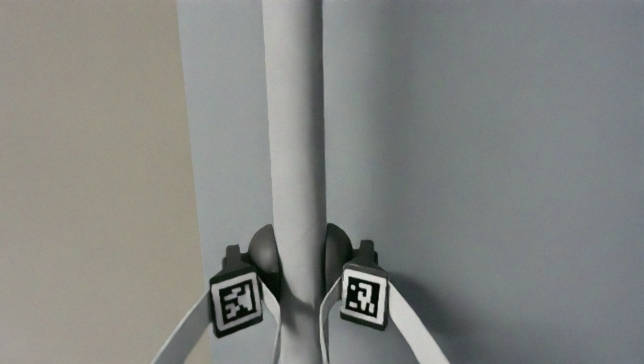

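Emit:
execute_actions --actions '[{"r1":{"joints":{"arm_m":0.322},"base":{"translate_m":-0.0234},"contact_limits":{"arm_m":30}}}]' --cameras '[]'

Scene clock: 695.87 s.
r1.base_odometry: x=-0.983 y=-0.822 heading=-1.689 (m, m, rad; r1's odometry frame)
r1.turned_by_wheels: +0.000 (rad since the last result)
r1.turned_by_imu: +0.001 (rad since the last result)
r1.base_tilt: forward=-0.7 right=-1.0 (deg)
r1.lidar_m: 1.50 1.07 1.71 1.66 1.72 1.71 1.64 1.38 0.86 0.76 1.01 1.39
r1.head_depth_mm: 678 719 768 - 895 954 1046 / 665 704 748 - 871 929 1013 / 651 689 733 - 848 902 981 / 639 671 706 - 757 878 952 / 627 661 708 755 808 880 960 / 809 859 911 973 1042 1119 1215 / 815 863 917 974 1047 1125 1215
r1.base_status: done
r1.joint_positions: lift_m=+1.000 arm_m=+0.323 wrist_yaw_rad=+0.216 wrist_pitch_rad=-0.024 wrist_roll_rad=+0.002 gripper_m=-0.031 head_pan_rad=-1.577 head_tilt_rad=-0.297
r1.joint_status: all done
r1.on_its_own: wrist_yaw_rad is held at +0.217, not at your +0.174, by its stall guard, which is not easing now; gripper_m is held at -0.032, not at your -0.050, by its stall guard, which is not easing now
r1.motor_effort: left_wheel=+4(24) right_wheel=-4(29) lift_m=+36(36) arm_m=-6(8) wrist_yaw_rad=+1(50) wrist_pitch_rad=+8(8) wrist_roll_rad=+0(0) gripper_m=-21(24) head_pan_rad=+3(4) head_tilt_rad=-2(2) (%)
r1.contact_limits: arm_m 30 (drawing in: default 26, maximum 42; extending or still: default 34, maximum 57)
r1.hand_pose: x=+0.0333 y=-0.7171 z=+1.1081 quat_wxyz=(+0.703, +0.085, -0.702, +0.067) (m; r1's base frame)
r1.wrist_depth_mm: 442 425 193 131 199 201 203 / 462 437 200 134 204 206 208 / 485 463 205 137 209 212 217 / 501 477 212 141 216 221 224 / 521 492 219 145 223 227 228 / 547 508 228 147 231 234 239 / 560 529 233 156 240 242 246
r2.base_odometry: x=-0.086 y=-0.683 heading=+0.310 (m, m, rad; r2's odometry frame)
r2.turned_by_wheels: +0.000 (rad since the last result)
r2.turned_by_imu: +0.001 (rad since the last result)
r2.base_tilt: forward=+1.0 right=+2.3 (deg)
r2.lidar_m: 0.58 1.20 1.34 2.15 1.19 1.58 1.42 0.81 0.41 0.34 0.33 0.37
r2.head_depth_mm: 918 1041 1126 - 541 718 976 / 887 997 1080 - 526 642 860 / 855 960 1029 - 520 577 759 / 823 917 982 - 510 542 689 / 795 882 945 646 514 501 626 / 774 858 904 662 510 446 571 / 745 823 884 657 508 427 531
r2.base_status: not commanded
r2.joint_positions: lift_m=+0.950 arm_m=+0.205 wrist_yaw_rad=+0.001 wrist_pitch_rad=-0.176 wrist_roll_rad=+0.006 gripper_m=+0.111 head_pan_rad=-1.577 head_tilt_rad=-0.593
r2.joint_status: not commanded
r2.motor_effort: left_wheel=+3(3) right_wheel=-4(4) lift_m=+44(44) arm_m=+5(4) wrist_yaw_rad=+0(0) wrist_pitch_rad=+9(9) wrist_roll_rad=+0(0) gripper_m=-19(19) head_pan_rad=+4(4) head_tilt_rad=-5(5) (%)
r2.hand_pose: x=-0.0213 y=-0.5978 z=+1.0197 quat_wxyz=(+0.702, +0.062, -0.706, -0.062) (m; r2's base frame)
r2.wrist_depth_mm: 421 459 500 530 581 635 707 / 446 473 520 551 613 667 767 / 461 499 530 579 612 718 796 / 485 520 555 193 182 656 865 / 442 436 178 159 157 429 428 / 326 327 168 168 160 131 319 / 270 249 168 166 152 236 254
pictures: none
No camera images: the call's "cameras" was empty. Leave "cameras" out to get every camera's image.

Emit:
execute_actions --actions '[{"r1":{"joints":{"arm_m":0.255,"wrist_yaw_rad":0.33},"base":{"translate_m":-0.064},"contact_limits":{"arm_m":30}}}]' --cameras '[]'

Scene clock: 776.90 s.
r1.base_odometry: x=-0.976 y=-0.758 heading=-1.688 (m, m, rad; r1's odometry frame)
r1.turned_by_wheels: +0.001 (rad since the last result)
r1.turned_by_imu: +0.002 (rad since the last result)
r1.base_tilt: forward=-0.6 right=-1.0 (deg)
r1.lidar_m: 1.56 1.13 1.70 1.65 1.71 1.64 1.58 1.37 0.81 0.68 1.00 1.39
r1.head_depth_mm: 640 679 725 - 853 914 999 / 618 658 701 - 827 874 954 / 601 636 678 - - 836 911 / 584 619 656 - 765 805 871 / 568 594 622 650 709 776 838 / 554 589 629 672 1010 1094 1199 / 816 862 919 978 1047 1118 1221
r1.base_status: done
r1.joint_positions: lift_m=+1.000 arm_m=+0.255 wrist_yaw_rad=+0.354 wrist_pitch_rad=-0.025 wrist_roll_rad=+0.002 gripper_m=-0.031 head_pan_rad=-1.577 head_tilt_rad=-0.297
r1.joint_status: wrist_yaw_rad off_target (ended at +0.354, target +0.330); the others done
r1.on_its_own: gripper_m is held at -0.032, not at your -0.050, by its stall guard, which is not easing now; wrist_yaw_rad is at rest, and its effort (-29) is outside its rest range (-12 to +12)
r1.motor_effort: left_wheel=+11(14) right_wheel=-15(16) lift_m=+36(36) arm_m=-6(10) wrist_yaw_rad=-29(51) wrist_pitch_rad=+8(8) wrist_roll_rad=+0(0) gripper_m=-22(23) head_pan_rad=+4(4) head_tilt_rad=-2(1) (%)
r1.contact_limits: arm_m 30 (drawing in: default 26, maximum 42; extending or still: default 34, maximum 57)
r1.hand_pose: x=+0.0672 y=-0.6401 z=+1.1078 quat_wxyz=(+0.697, +0.134, -0.695, +0.116) (m; r1's base frame)
r1.wrist_depth_mm: 627 571 197 193 196 195 195 / 670 588 202 198 200 199 199 / 693 614 208 204 206 206 206 / 726 642 215 214 214 211 211 / 772 677 222 145 221 220 219 / 813 705 - 148 228 225 226 / 835 742 239 159 234 232 235
r2.base_odometry: x=-0.086 y=-0.683 heading=+0.310 (m, m, rad; r2's odometry frame)
r2.turned_by_wheels: +0.000 (rad since the last result)
r2.turned_by_imu: +0.001 (rad since the last result)
r2.base_tilt: forward=+1.0 right=+2.4 (deg)
r2.lidar_m: 0.58 1.20 1.34 2.13 1.25 1.53 1.42 0.81 0.41 0.34 0.33 0.37
r2.head_depth_mm: 920 1037 1124 - 541 721 975 / 888 1001 1084 - 526 640 860 / 858 955 1025 - 521 577 763 / 824 921 985 - 510 541 691 / 796 886 945 643 514 502 626 / 772 853 906 665 510 444 573 / 749 824 889 658 507 426 531
r2.base_status: not commanded
r2.joint_positions: lift_m=+0.950 arm_m=+0.205 wrist_yaw_rad=+0.001 wrist_pitch_rad=-0.176 wrist_roll_rad=+0.006 gripper_m=+0.111 head_pan_rad=-1.577 head_tilt_rad=-0.593
r2.joint_status: not commanded
r2.motor_effort: left_wheel=+2(2) right_wheel=-4(4) lift_m=+44(44) arm_m=+5(4) wrist_yaw_rad=+0(0) wrist_pitch_rad=+9(9) wrist_roll_rad=+0(0) gripper_m=-19(20) head_pan_rad=+4(4) head_tilt_rad=-4(4) (%)
r2.hand_pose: x=-0.0213 y=-0.5978 z=+1.0197 quat_wxyz=(+0.702, +0.062, -0.706, -0.062) (m; r2's base frame)
r2.wrist_depth_mm: 429 462 493 530 586 639 708 / 448 475 514 560 609 673 750 / 462 492 529 574 620 713 808 / 477 517 547 193 183 660 877 / 441 440 178 159 157 432 430 / 326 326 168 169 161 131 318 / 271 248 168 166 151 237 255
pictures: none
No camera images: the call's "cameras" was empty. Leave "cameras" out to get every camera's image.

Emit:
execute_actions --actions '[{"r1":{"joints":{"arm_m":0.199,"wrist_yaw_rad":0.44},"base":{"translate_m":-0.052},"contact_limits":{"arm_m":30}}}]' --cameras '[]'

Scene clock: 823.03 s.
r1.base_odometry: x=-0.970 y=-0.707 heading=-1.688 (m, m, rad; r1's odometry frame)
r1.turned_by_wheels: +0.001 (rad since the last result)
r1.turned_by_imu: +0.001 (rad since the last result)
r1.base_tilt: forward=-0.6 right=-1.1 (deg)
r1.lidar_m: 1.61 1.18 1.71 1.65 1.72 1.58 1.53 1.37 0.78 0.62 0.62 1.39
r1.head_depth_mm: 606 647 692 729 - 880 966 / 583 621 661 - - 830 907 / 562 596 634 665 - 797 854 / 540 573 609 635 - 749 808 / 520 551 584 602 586 711 767 / 503 528 557 591 634 679 740 / 493 523 892 966 1043 1124 1216
r1.base_status: done
r1.joint_positions: lift_m=+1.000 arm_m=+0.199 wrist_yaw_rad=+0.462 wrist_pitch_rad=-0.026 wrist_roll_rad=+0.002 gripper_m=-0.031 head_pan_rad=-1.577 head_tilt_rad=-0.297
r1.joint_status: wrist_yaw_rad off_target (ended at +0.462, target +0.440); the others done
r1.on_its_own: gripper_m is held at -0.032, not at your -0.050, by its stall guard, which is not easing now; wrist_yaw_rad is at rest, and its effort (-26) is outside its rest range (-12 to +12)
r1.motor_effort: left_wheel=+10(11) right_wheel=-13(13) lift_m=+37(37) arm_m=-6(9) wrist_yaw_rad=-26(30) wrist_pitch_rad=+8(9) wrist_roll_rad=+0(0) gripper_m=-22(22) head_pan_rad=+4(4) head_tilt_rad=-2(2) (%)
r1.contact_limits: arm_m 30 (drawing in: default 26, maximum 42; extending or still: default 34, maximum 57)
r1.hand_pose: x=+0.0924 y=-0.5732 z=+1.1077 quat_wxyz=(+0.690, +0.171, -0.687, +0.153) (m; r1's base frame)
r1.wrist_depth_mm: 877 734 198 194 195 192 189 / 895 762 203 198 199 197 194 / 965 787 211 205 205 203 200 / - 816 219 148 210 211 206 / - 902 225 146 220 217 214 / - 944 817 148 224 223 220 / - 971 244 159 234 232 231
r2.base_odometry: x=-0.086 y=-0.683 heading=+0.310 (m, m, rad; r2's odometry frame)
r2.turned_by_wheels: +0.000 (rad since the last result)
r2.turned_by_imu: +0.001 (rad since the last result)
r2.base_tilt: forward=+1.0 right=+2.4 (deg)
r2.lidar_m: 0.58 1.20 1.33 2.14 1.30 1.50 1.42 0.82 0.41 0.34 0.33 0.37
r2.head_depth_mm: 921 1037 1125 - 541 721 976 / 889 1000 1085 - 524 641 858 / 855 956 1028 - 521 577 762 / 821 921 982 - 509 542 688 / 798 884 952 644 515 500 626 / 772 858 905 665 512 445 574 / 747 823 887 658 509 426 530
r2.base_status: not commanded
r2.joint_positions: lift_m=+0.950 arm_m=+0.205 wrist_yaw_rad=+0.001 wrist_pitch_rad=-0.176 wrist_roll_rad=+0.006 gripper_m=+0.111 head_pan_rad=-1.577 head_tilt_rad=-0.593
r2.joint_status: not commanded
r2.motor_effort: left_wheel=+3(3) right_wheel=-4(4) lift_m=+44(44) arm_m=+5(4) wrist_yaw_rad=-1(1) wrist_pitch_rad=+9(9) wrist_roll_rad=+0(0) gripper_m=-20(19) head_pan_rad=+4(4) head_tilt_rad=-4(4) (%)
r2.hand_pose: x=-0.0213 y=-0.5978 z=+1.0197 quat_wxyz=(+0.702, +0.062, -0.706, -0.062) (m; r2's base frame)
r2.wrist_depth_mm: 429 458 495 529 586 635 705 / 449 473 516 553 609 683 759 / 460 494 530 567 623 715 802 / 484 524 547 193 183 659 882 / 442 443 179 159 158 429 429 / 328 327 169 169 161 131 319 / 271 250 169 166 152 237 255
pictures: none
No camera images: the call's "cameras" was empty. Leave "cameras" out to get every camera's image.

Emit:
execute_actions --actions '[]' --cameras '["r1_nav_camera"]'

Scene clock: 868.00 s.
r1.base_odometry: x=-0.970 y=-0.707 heading=-1.688 (m, m, rad; r1's odometry frame)
r1.turned_by_wheels: +0.000 (rad since the last result)
r1.turned_by_imu: +0.001 (rad since the last result)
r1.base_tilt: forward=-0.6 right=-1.1 (deg)
r1.lidar_m: 1.61 1.18 1.71 1.65 1.72 1.59 1.53 1.37 0.77 0.63 0.62 1.39
r1.head_depth_mm: 609 646 693 729 - 880 970 / 583 622 661 - - 831 909 / 561 596 633 664 - 794 856 / 540 572 609 635 - 751 809 / 522 550 584 601 585 710 767 / 503 527 557 591 634 678 736 / 492 526 895 968 1044 1122 1217
r1.base_status: done
r1.joint_positions: lift_m=+1.000 arm_m=+0.199 wrist_yaw_rad=+0.462 wrist_pitch_rad=-0.026 wrist_roll_rad=+0.002 gripper_m=-0.031 head_pan_rad=-1.577 head_tilt_rad=-0.297
r1.joint_status: wrist_yaw_rad off_target (ended at +0.462, target +0.440); the others done
r1.on_its_own: gripper_m is held at -0.032, not at your -0.050, by its stall guard, which is not easing now; wrist_yaw_rad is at rest, and its effort (-26) is outside its rest range (-12 to +12)
r1.motor_effort: left_wheel=+9(11) right_wheel=-13(13) lift_m=+37(37) arm_m=-5(9) wrist_yaw_rad=-26(30) wrist_pitch_rad=+9(9) wrist_roll_rad=+0(0) gripper_m=-22(22) head_pan_rad=+3(4) head_tilt_rad=-2(2) (%)
r1.contact_limits: arm_m 30 (drawing in: default 26, maximum 42; extending or still: default 34, maximum 57)
r1.hand_pose: x=+0.0924 y=-0.5732 z=+1.1077 quat_wxyz=(+0.690, +0.171, -0.687, +0.153) (m; r1's base frame)
r1.wrist_depth_mm: 844 721 199 193 195 192 189 / 907 753 203 199 201 197 195 / 930 793 209 205 205 203 201 / - 809 218 149 212 209 207 / - 840 223 146 219 215 213 / - 879 804 149 226 223 221 / - 962 244 159 235 230 229
r2.base_odometry: x=-0.086 y=-0.683 heading=+0.310 (m, m, rad; r2's odometry frame)
r2.turned_by_wheels: +0.000 (rad since the last result)
r2.turned_by_imu: +0.000 (rad since the last result)
r2.base_tilt: forward=+1.0 right=+2.3 (deg)
r2.lidar_m: 0.58 1.20 1.33 2.14 1.30 1.50 1.42 0.81 0.41 0.34 0.33 0.37
r2.head_depth_mm: 917 1036 1123 - 541 720 977 / 885 999 1081 - 525 642 863 / 854 954 1034 - 519 576 760 / 825 920 982 - 508 542 686 / 795 886 948 643 514 501 627 / 770 853 910 663 511 445 574 / 748 824 888 656 507 426 530
r2.base_status: not commanded
r2.joint_positions: lift_m=+0.950 arm_m=+0.205 wrist_yaw_rad=+0.001 wrist_pitch_rad=-0.176 wrist_roll_rad=+0.006 gripper_m=+0.111 head_pan_rad=-1.577 head_tilt_rad=-0.593
r2.joint_status: not commanded
r2.motor_effort: left_wheel=+3(3) right_wheel=-4(4) lift_m=+44(44) arm_m=+4(4) wrist_yaw_rad=+1(1) wrist_pitch_rad=+9(9) wrist_roll_rad=+0(0) gripper_m=-20(19) head_pan_rad=+4(4) head_tilt_rad=-5(4) (%)
r2.hand_pose: x=-0.0213 y=-0.5978 z=+1.0197 quat_wxyz=(+0.702, +0.062, -0.706, -0.062) (m; r2's base frame)
r2.wrist_depth_mm: 430 452 497 533 585 637 705 / 440 477 511 555 617 672 755 / 458 501 535 579 622 715 802 / 479 523 554 193 183 650 865 / 439 438 178 159 158 432 431 / 325 327 168 168 161 131 321 / 270 249 168 166 151 238 256
pictures: r1_nav_camera (sideways: a quarter turn counterclockwise sets it upright)
Images, in order (width x height): r1_nav_camera 672x504.

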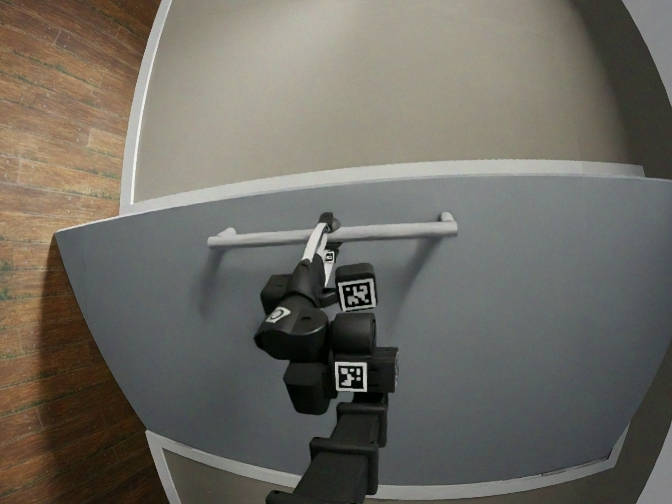

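Emit:
execute_actions --actions '[{"r1":{"joints":{"arm_m":0.157,"wrist_yaw_rad":0.53},"base":{"translate_m":-0.0414},"contact_limits":{"arm_m":30}}}]' --cameras '[]'

Scene clock: 945.20 s.
r1.base_odometry: x=-0.965 y=-0.665 heading=-1.687 (m, m, rad; r1's odometry frame)
r1.turned_by_wheels: +0.000 (rad since the last result)
r1.turned_by_imu: +0.001 (rad since the last result)
r1.base_tilt: forward=-0.6 right=-1.1 (deg)
r1.lidar_m: 1.65 1.22 1.71 1.65 1.73 1.54 1.49 1.37 0.75 0.58 0.57 1.38
r1.head_depth_mm: 586 624 670 714 - 873 944 / 557 593 633 664 - 815 877 / 531 566 601 636 - - 813 / 508 539 573 604 - 718 761 / 488 515 546 573 - 663 714 / 468 487 465 532 571 610 674 / 450 474 500 532 571 1090 1204
r1.base_status: done
r1.joint_positions: lift_m=+1.000 arm_m=+0.157 wrist_yaw_rad=+0.541 wrist_pitch_rad=-0.026 wrist_roll_rad=+0.002 gripper_m=-0.031 head_pan_rad=-1.577 head_tilt_rad=-0.297
r1.joint_status: all done
r1.on_its_own: gripper_m is held at -0.032, not at your -0.050, by its stall guard, which is not easing now; wrist_yaw_rad is at rest, and its effort (-13) is outside its rest range (-12 to +12)
r1.motor_effort: left_wheel=+6(9) right_wheel=-8(18) lift_m=+36(36) arm_m=-5(9) wrist_yaw_rad=-13(25) wrist_pitch_rad=+9(9) wrist_roll_rad=+0(0) gripper_m=-21(22) head_pan_rad=+4(4) head_tilt_rad=-1(1) (%)
r1.contact_limits: arm_m 30 (drawing in: default 26, maximum 42; extending or still: default 34, maximum 57)
r1.hand_pose: x=+0.1102 y=-0.5214 z=+1.1075 quat_wxyz=(+0.683, +0.198, -0.679, +0.180) (m; r1's base frame)
r1.wrist_depth_mm: - 890 198 137 193 190 187 / - 896 205 138 198 196 191 / - 962 211 141 203 201 197 / - - 219 145 210 208 203 / - - 227 147 218 214 209 / - - 970 151 223 220 215 / - - 243 160 235 228 222
r2.base_odometry: x=-0.086 y=-0.683 heading=+0.310 (m, m, rad; r2's odometry frame)
r2.turned_by_wheels: +0.000 (rad since the last result)
r2.turned_by_imu: +0.001 (rad since the last result)
r2.base_tilt: forward=+1.0 right=+2.3 (deg)
r2.lidar_m: 0.58 1.20 1.33 2.15 1.34 1.47 1.42 0.81 0.41 0.34 0.33 0.37
r2.head_depth_mm: 923 1041 1127 - 542 721 979 / 884 994 1081 - 526 641 854 / 855 954 1029 - 522 577 762 / 826 921 980 - 510 541 686 / 794 883 948 643 515 501 625 / 771 852 911 662 512 445 574 / 746 821 885 657 507 427 530
r2.base_status: not commanded
r2.joint_positions: lift_m=+0.950 arm_m=+0.205 wrist_yaw_rad=+0.001 wrist_pitch_rad=-0.176 wrist_roll_rad=+0.006 gripper_m=+0.111 head_pan_rad=-1.577 head_tilt_rad=-0.593
r2.joint_status: not commanded
r2.motor_effort: left_wheel=+2(3) right_wheel=-4(4) lift_m=+44(44) arm_m=+4(4) wrist_yaw_rad=+0(0) wrist_pitch_rad=+9(9) wrist_roll_rad=+0(0) gripper_m=-19(20) head_pan_rad=+4(4) head_tilt_rad=-4(5) (%)
r2.hand_pose: x=-0.0213 y=-0.5978 z=+1.0197 quat_wxyz=(+0.702, +0.062, -0.706, -0.062) (m; r2's base frame)
r2.wrist_depth_mm: 433 455 495 530 582 646 707 / 442 478 517 561 604 675 765 / 463 492 536 582 620 706 802 / 486 518 550 194 183 652 885 / 439 441 179 159 157 432 429 / 326 324 168 169 161 130 320 / 270 249 169 166 151 237 255
pictures: none
No camera images: the call's "cameras" was empty. Leave "cameras" out to get every camera's image.

Emit:
execute_actions --actions '[{"r1":{"joints":{"arm_m":0.0945,"wrist_yaw_rad":0.66},"base":{"translate_m":-0.072},"contact_limits":{"arm_m":30}}}]' --cameras '[]'

Scene clock: 957.53 s.
r1.base_odometry: x=-0.956 y=-0.594 heading=-1.687 (m, m, rad; r1's odometry frame)
r1.turned_by_wheels: +0.000 (rad since the last result)
r1.turned_by_imu: +0.001 (rad since the last result)
r1.base_tilt: forward=-0.7 right=-1.0 (deg)
r1.lidar_m: 1.72 1.28 1.71 1.65 1.72 1.46 1.42 1.37 0.72 0.52 0.50 1.39
r1.head_depth_mm: 560 600 646 696 - - 956 / 525 560 600 641 - - 862 / 495 526 560 600 - - - / 467 495 525 558 603 - 710 / 442 468 495 524 - - 648 / 420 444 468 496 474 556 601 / 400 416 383 408 476 518 559
r1.base_status: done
r1.joint_positions: lift_m=+1.000 arm_m=+0.095 wrist_yaw_rad=+0.664 wrist_pitch_rad=-0.027 wrist_roll_rad=+0.002 gripper_m=-0.031 head_pan_rad=-1.577 head_tilt_rad=-0.297
r1.joint_status: all done
r1.on_its_own: gripper_m is held at -0.032, not at your -0.050, by its stall guard, which is not easing now
r1.motor_effort: left_wheel=+4(12) right_wheel=-6(13) lift_m=+37(36) arm_m=-6(10) wrist_yaw_rad=-5(57) wrist_pitch_rad=+9(9) wrist_roll_rad=+0(0) gripper_m=-20(23) head_pan_rad=+4(3) head_tilt_rad=-1(1) (%)
r1.contact_limits: arm_m 30 (drawing in: default 26, maximum 42; extending or still: default 34, maximum 57)
r1.hand_pose: x=+0.1360 y=-0.4412 z=+1.1074 quat_wxyz=(+0.671, +0.240, -0.666, +0.221) (m; r1's base frame)
r1.wrist_depth_mm: - - 201 134 193 189 183 / - - 208 137 197 193 188 / - - 213 141 204 198 193 / - - 221 143 209 204 201 / - - 230 148 217 213 206 / - - - 151 222 218 214 / - - 246 160 233 226 220
r2.base_odometry: x=-0.086 y=-0.683 heading=+0.310 (m, m, rad; r2's odometry frame)
r2.turned_by_wheels: +0.000 (rad since the last result)
r2.turned_by_imu: +0.001 (rad since the last result)
r2.base_tilt: forward=+1.0 right=+2.3 (deg)
r2.lidar_m: 0.58 1.20 1.33 2.14 1.41 1.45 1.43 0.81 0.41 0.34 0.33 0.37
r2.head_depth_mm: 918 1040 1129 - 542 720 978 / 884 1002 1082 - 525 640 857 / 854 958 1031 - 521 576 763 / 824 921 980 - 509 541 686 / 795 884 946 643 514 502 624 / 771 855 907 662 510 445 573 / 747 824 890 657 507 426 530
r2.base_status: not commanded
r2.joint_positions: lift_m=+0.950 arm_m=+0.205 wrist_yaw_rad=+0.001 wrist_pitch_rad=-0.176 wrist_roll_rad=+0.006 gripper_m=+0.111 head_pan_rad=-1.577 head_tilt_rad=-0.593
r2.joint_status: not commanded
r2.motor_effort: left_wheel=+2(2) right_wheel=-4(4) lift_m=+44(44) arm_m=+5(4) wrist_yaw_rad=-2(0) wrist_pitch_rad=+9(9) wrist_roll_rad=+0(0) gripper_m=-19(19) head_pan_rad=+4(4) head_tilt_rad=-5(5) (%)
r2.hand_pose: x=-0.0213 y=-0.5978 z=+1.0197 quat_wxyz=(+0.702, +0.062, -0.706, -0.062) (m; r2's base frame)
r2.wrist_depth_mm: 424 454 492 535 579 640 711 / 445 472 514 561 612 671 755 / 466 493 535 571 627 717 806 / 483 526 552 193 184 652 879 / 440 439 178 159 157 428 429 / 327 327 168 169 160 131 320 / 272 249 169 166 151 236 254
pictures: none
No camera images: the call's "cameras" was empty. Leave "cameras" out to get every camera's image.

Emit:
execute_actions --actions '[{"r1":{"joints":{"arm_m":0.055,"wrist_yaw_rad":0.80},"base":{"translate_m":-0.0735},"contact_limits":{"arm_m":30}}}]' --cameras '[]'

Scene clock: 967.03 s.
r1.base_odometry: x=-0.948 y=-0.521 heading=-1.687 (m, m, rad; r1's odometry frame)
r1.turned_by_wheels: +0.000 (rad since the last result)
r1.turned_by_imu: +0.001 (rad since the last result)
r1.base_tilt: forward=-0.6 right=-1.0 (deg)
r1.lidar_m: 1.80 1.35 1.71 1.66 1.73 1.39 1.34 1.37 0.72 0.49 0.46 1.39
r1.head_depth_mm: 556 599 646 701 - - - / 514 548 588 635 671 - - / 476 506 541 579 618 - - / 445 471 501 535 572 600 - / 417 441 466 495 - - - / 393 414 437 461 478 - 556 / 371 389 410 431 451 473 436
r1.base_status: done
r1.joint_positions: lift_m=+1.000 arm_m=+0.055 wrist_yaw_rad=+0.805 wrist_pitch_rad=-0.027 wrist_roll_rad=+0.002 gripper_m=-0.031 head_pan_rad=-1.577 head_tilt_rad=-0.297
r1.joint_status: all done
r1.on_its_own: gripper_m is held at -0.032, not at your -0.050, by its stall guard, which is not easing now
r1.motor_effort: left_wheel=+4(14) right_wheel=-6(9) lift_m=+37(37) arm_m=-6(12) wrist_yaw_rad=-7(75) wrist_pitch_rad=+9(9) wrist_roll_rad=+0(0) gripper_m=-20(25) head_pan_rad=+3(3) head_tilt_rad=-2(2) (%)
r1.contact_limits: arm_m 30 (drawing in: default 26, maximum 42; extending or still: default 34, maximum 57)
r1.hand_pose: x=+0.1628 y=-0.3775 z=+1.1073 quat_wxyz=(+0.654, +0.286, -0.647, +0.268) (m; r1's base frame)
r1.wrist_depth_mm: - - 204 136 189 183 177 / - - 211 139 195 188 181 / - - 218 142 201 192 186 / - - 225 145 206 199 191 / - - - 148 213 204 197 / - - - 152 219 213 202 / - - 250 232 228 217 210
r2.base_odometry: x=-0.086 y=-0.683 heading=+0.310 (m, m, rad; r2's odometry frame)
r2.turned_by_wheels: +0.000 (rad since the last result)
r2.turned_by_imu: +0.001 (rad since the last result)
r2.base_tilt: forward=+1.1 right=+2.3 (deg)
r2.lidar_m: 0.57 1.20 1.33 2.14 1.48 1.45 1.43 0.81 0.41 0.34 0.33 0.37
r2.head_depth_mm: 919 1039 1123 - 540 724 980 / 891 994 1087 - 524 642 858 / 853 962 1029 - 519 578 766 / 824 918 988 - 510 542 688 / 798 886 947 641 514 501 625 / 773 852 904 664 510 444 573 / 747 823 885 657 507 428 529
r2.base_status: not commanded
r2.joint_positions: lift_m=+0.950 arm_m=+0.205 wrist_yaw_rad=+0.001 wrist_pitch_rad=-0.176 wrist_roll_rad=+0.006 gripper_m=+0.111 head_pan_rad=-1.577 head_tilt_rad=-0.593
r2.joint_status: not commanded
r2.motor_effort: left_wheel=+3(2) right_wheel=-4(4) lift_m=+44(44) arm_m=+4(5) wrist_yaw_rad=+0(0) wrist_pitch_rad=+9(9) wrist_roll_rad=+0(0) gripper_m=-20(20) head_pan_rad=+3(4) head_tilt_rad=-4(5) (%)
r2.hand_pose: x=-0.0213 y=-0.5978 z=+1.0197 quat_wxyz=(+0.702, +0.062, -0.706, -0.062) (m; r2's base frame)
r2.wrist_depth_mm: 430 457 495 531 583 630 718 / 447 476 515 562 608 678 748 / 464 493 533 578 619 721 807 / 485 517 550 194 183 645 865 / 439 437 178 159 157 429 432 / 326 327 168 168 161 131 320 / 269 249 168 166 151 236 255
pictures: none
No camera images: the call's "cameras" was empty. Leave "cameras" out to get every camera's image.

Emit:
execute_actions --actions '[{"r1":{"joints":{"arm_m":0.036,"wrist_yaw_rad":0.89},"base":{"translate_m":-0.0437},"contact_limits":{"arm_m":30}}}]' --cameras '["r1_nav_camera"]'

Scene clock: 973.40 s.
r1.base_odometry: x=-0.943 y=-0.478 heading=-1.686 (m, m, rad; r1's odometry frame)
r1.turned_by_wheels: +0.000 (rad since the last result)
r1.turned_by_imu: +0.001 (rad since the last result)
r1.base_tilt: forward=-0.6 right=-1.2 (deg)
r1.lidar_m: 1.84 1.40 1.72 1.65 1.72 1.34 1.30 1.35 0.73 0.47 0.43 1.39
r1.head_depth_mm: 562 604 652 713 758 - - / 513 548 588 636 687 - - / 471 503 536 574 620 - - / 437 464 491 524 562 596 - / 407 429 454 482 511 - - / 381 401 423 447 466 - - / 357 375 395 415 435 - 498
r1.base_status: done
r1.joint_positions: lift_m=+1.000 arm_m=+0.036 wrist_yaw_rad=+0.892 wrist_pitch_rad=-0.027 wrist_roll_rad=+0.002 gripper_m=-0.031 head_pan_rad=-1.577 head_tilt_rad=-0.297
r1.joint_status: all done
r1.on_its_own: gripper_m is held at -0.032, not at your -0.050, by its stall guard, which is not easing now
r1.motor_effort: left_wheel=+3(10) right_wheel=-5(11) lift_m=+36(37) arm_m=-6(10) wrist_yaw_rad=-3(48) wrist_pitch_rad=+9(9) wrist_roll_rad=+0(0) gripper_m=-20(22) head_pan_rad=+4(3) head_tilt_rad=-2(2) (%)
r1.contact_limits: arm_m 30 (drawing in: default 26, maximum 42; extending or still: default 34, maximum 57)
r1.hand_pose: x=+0.1775 y=-0.3418 z=+1.1072 quat_wxyz=(+0.642, +0.314, -0.634, +0.296) (m; r1's base frame)
r1.wrist_depth_mm: - - 209 135 189 180 171 / - - 213 139 194 185 176 / - - 221 142 199 189 181 / - - 231 146 205 196 186 / - - - 149 211 202 193 / - - - 152 216 208 197 / - - 253 197 227 213 205
r2.base_odometry: x=-0.086 y=-0.683 heading=+0.310 (m, m, rad; r2's odometry frame)
r2.turned_by_wheels: +0.000 (rad since the last result)
r2.turned_by_imu: +0.001 (rad since the last result)
r2.base_tilt: forward=+1.0 right=+2.3 (deg)
r2.lidar_m: 0.58 1.20 1.33 2.14 1.53 1.45 1.43 0.81 0.41 0.34 0.33 0.37
r2.head_depth_mm: 922 1043 1120 - 542 719 982 / 887 997 1088 - 526 642 860 / 854 956 1032 - 520 576 764 / 825 921 984 - 509 540 687 / 799 880 951 645 514 501 626 / 770 853 908 665 511 444 574 / 749 824 887 657 507 427 530
r2.base_status: not commanded
r2.joint_positions: lift_m=+0.950 arm_m=+0.205 wrist_yaw_rad=+0.001 wrist_pitch_rad=-0.176 wrist_roll_rad=+0.006 gripper_m=+0.111 head_pan_rad=-1.577 head_tilt_rad=-0.593
r2.joint_status: not commanded
r2.motor_effort: left_wheel=+3(3) right_wheel=-4(4) lift_m=+44(44) arm_m=+4(5) wrist_yaw_rad=-1(1) wrist_pitch_rad=+9(9) wrist_roll_rad=+0(0) gripper_m=-20(19) head_pan_rad=+4(3) head_tilt_rad=-5(4) (%)
r2.hand_pose: x=-0.0213 y=-0.5978 z=+1.0197 quat_wxyz=(+0.702, +0.062, -0.706, -0.062) (m; r2's base frame)
r2.wrist_depth_mm: 429 457 489 533 581 636 706 / 440 476 516 560 610 670 750 / 460 494 535 572 625 713 804 / 489 516 553 193 183 659 866 / 439 441 178 159 157 433 430 / 326 327 168 169 160 131 319 / 270 248 168 166 152 237 256
pictures: r1_nav_camera (sideways: a quarter turn counterclockwise sets it upright)
Images, in order (width x height): r1_nav_camera 672x504.

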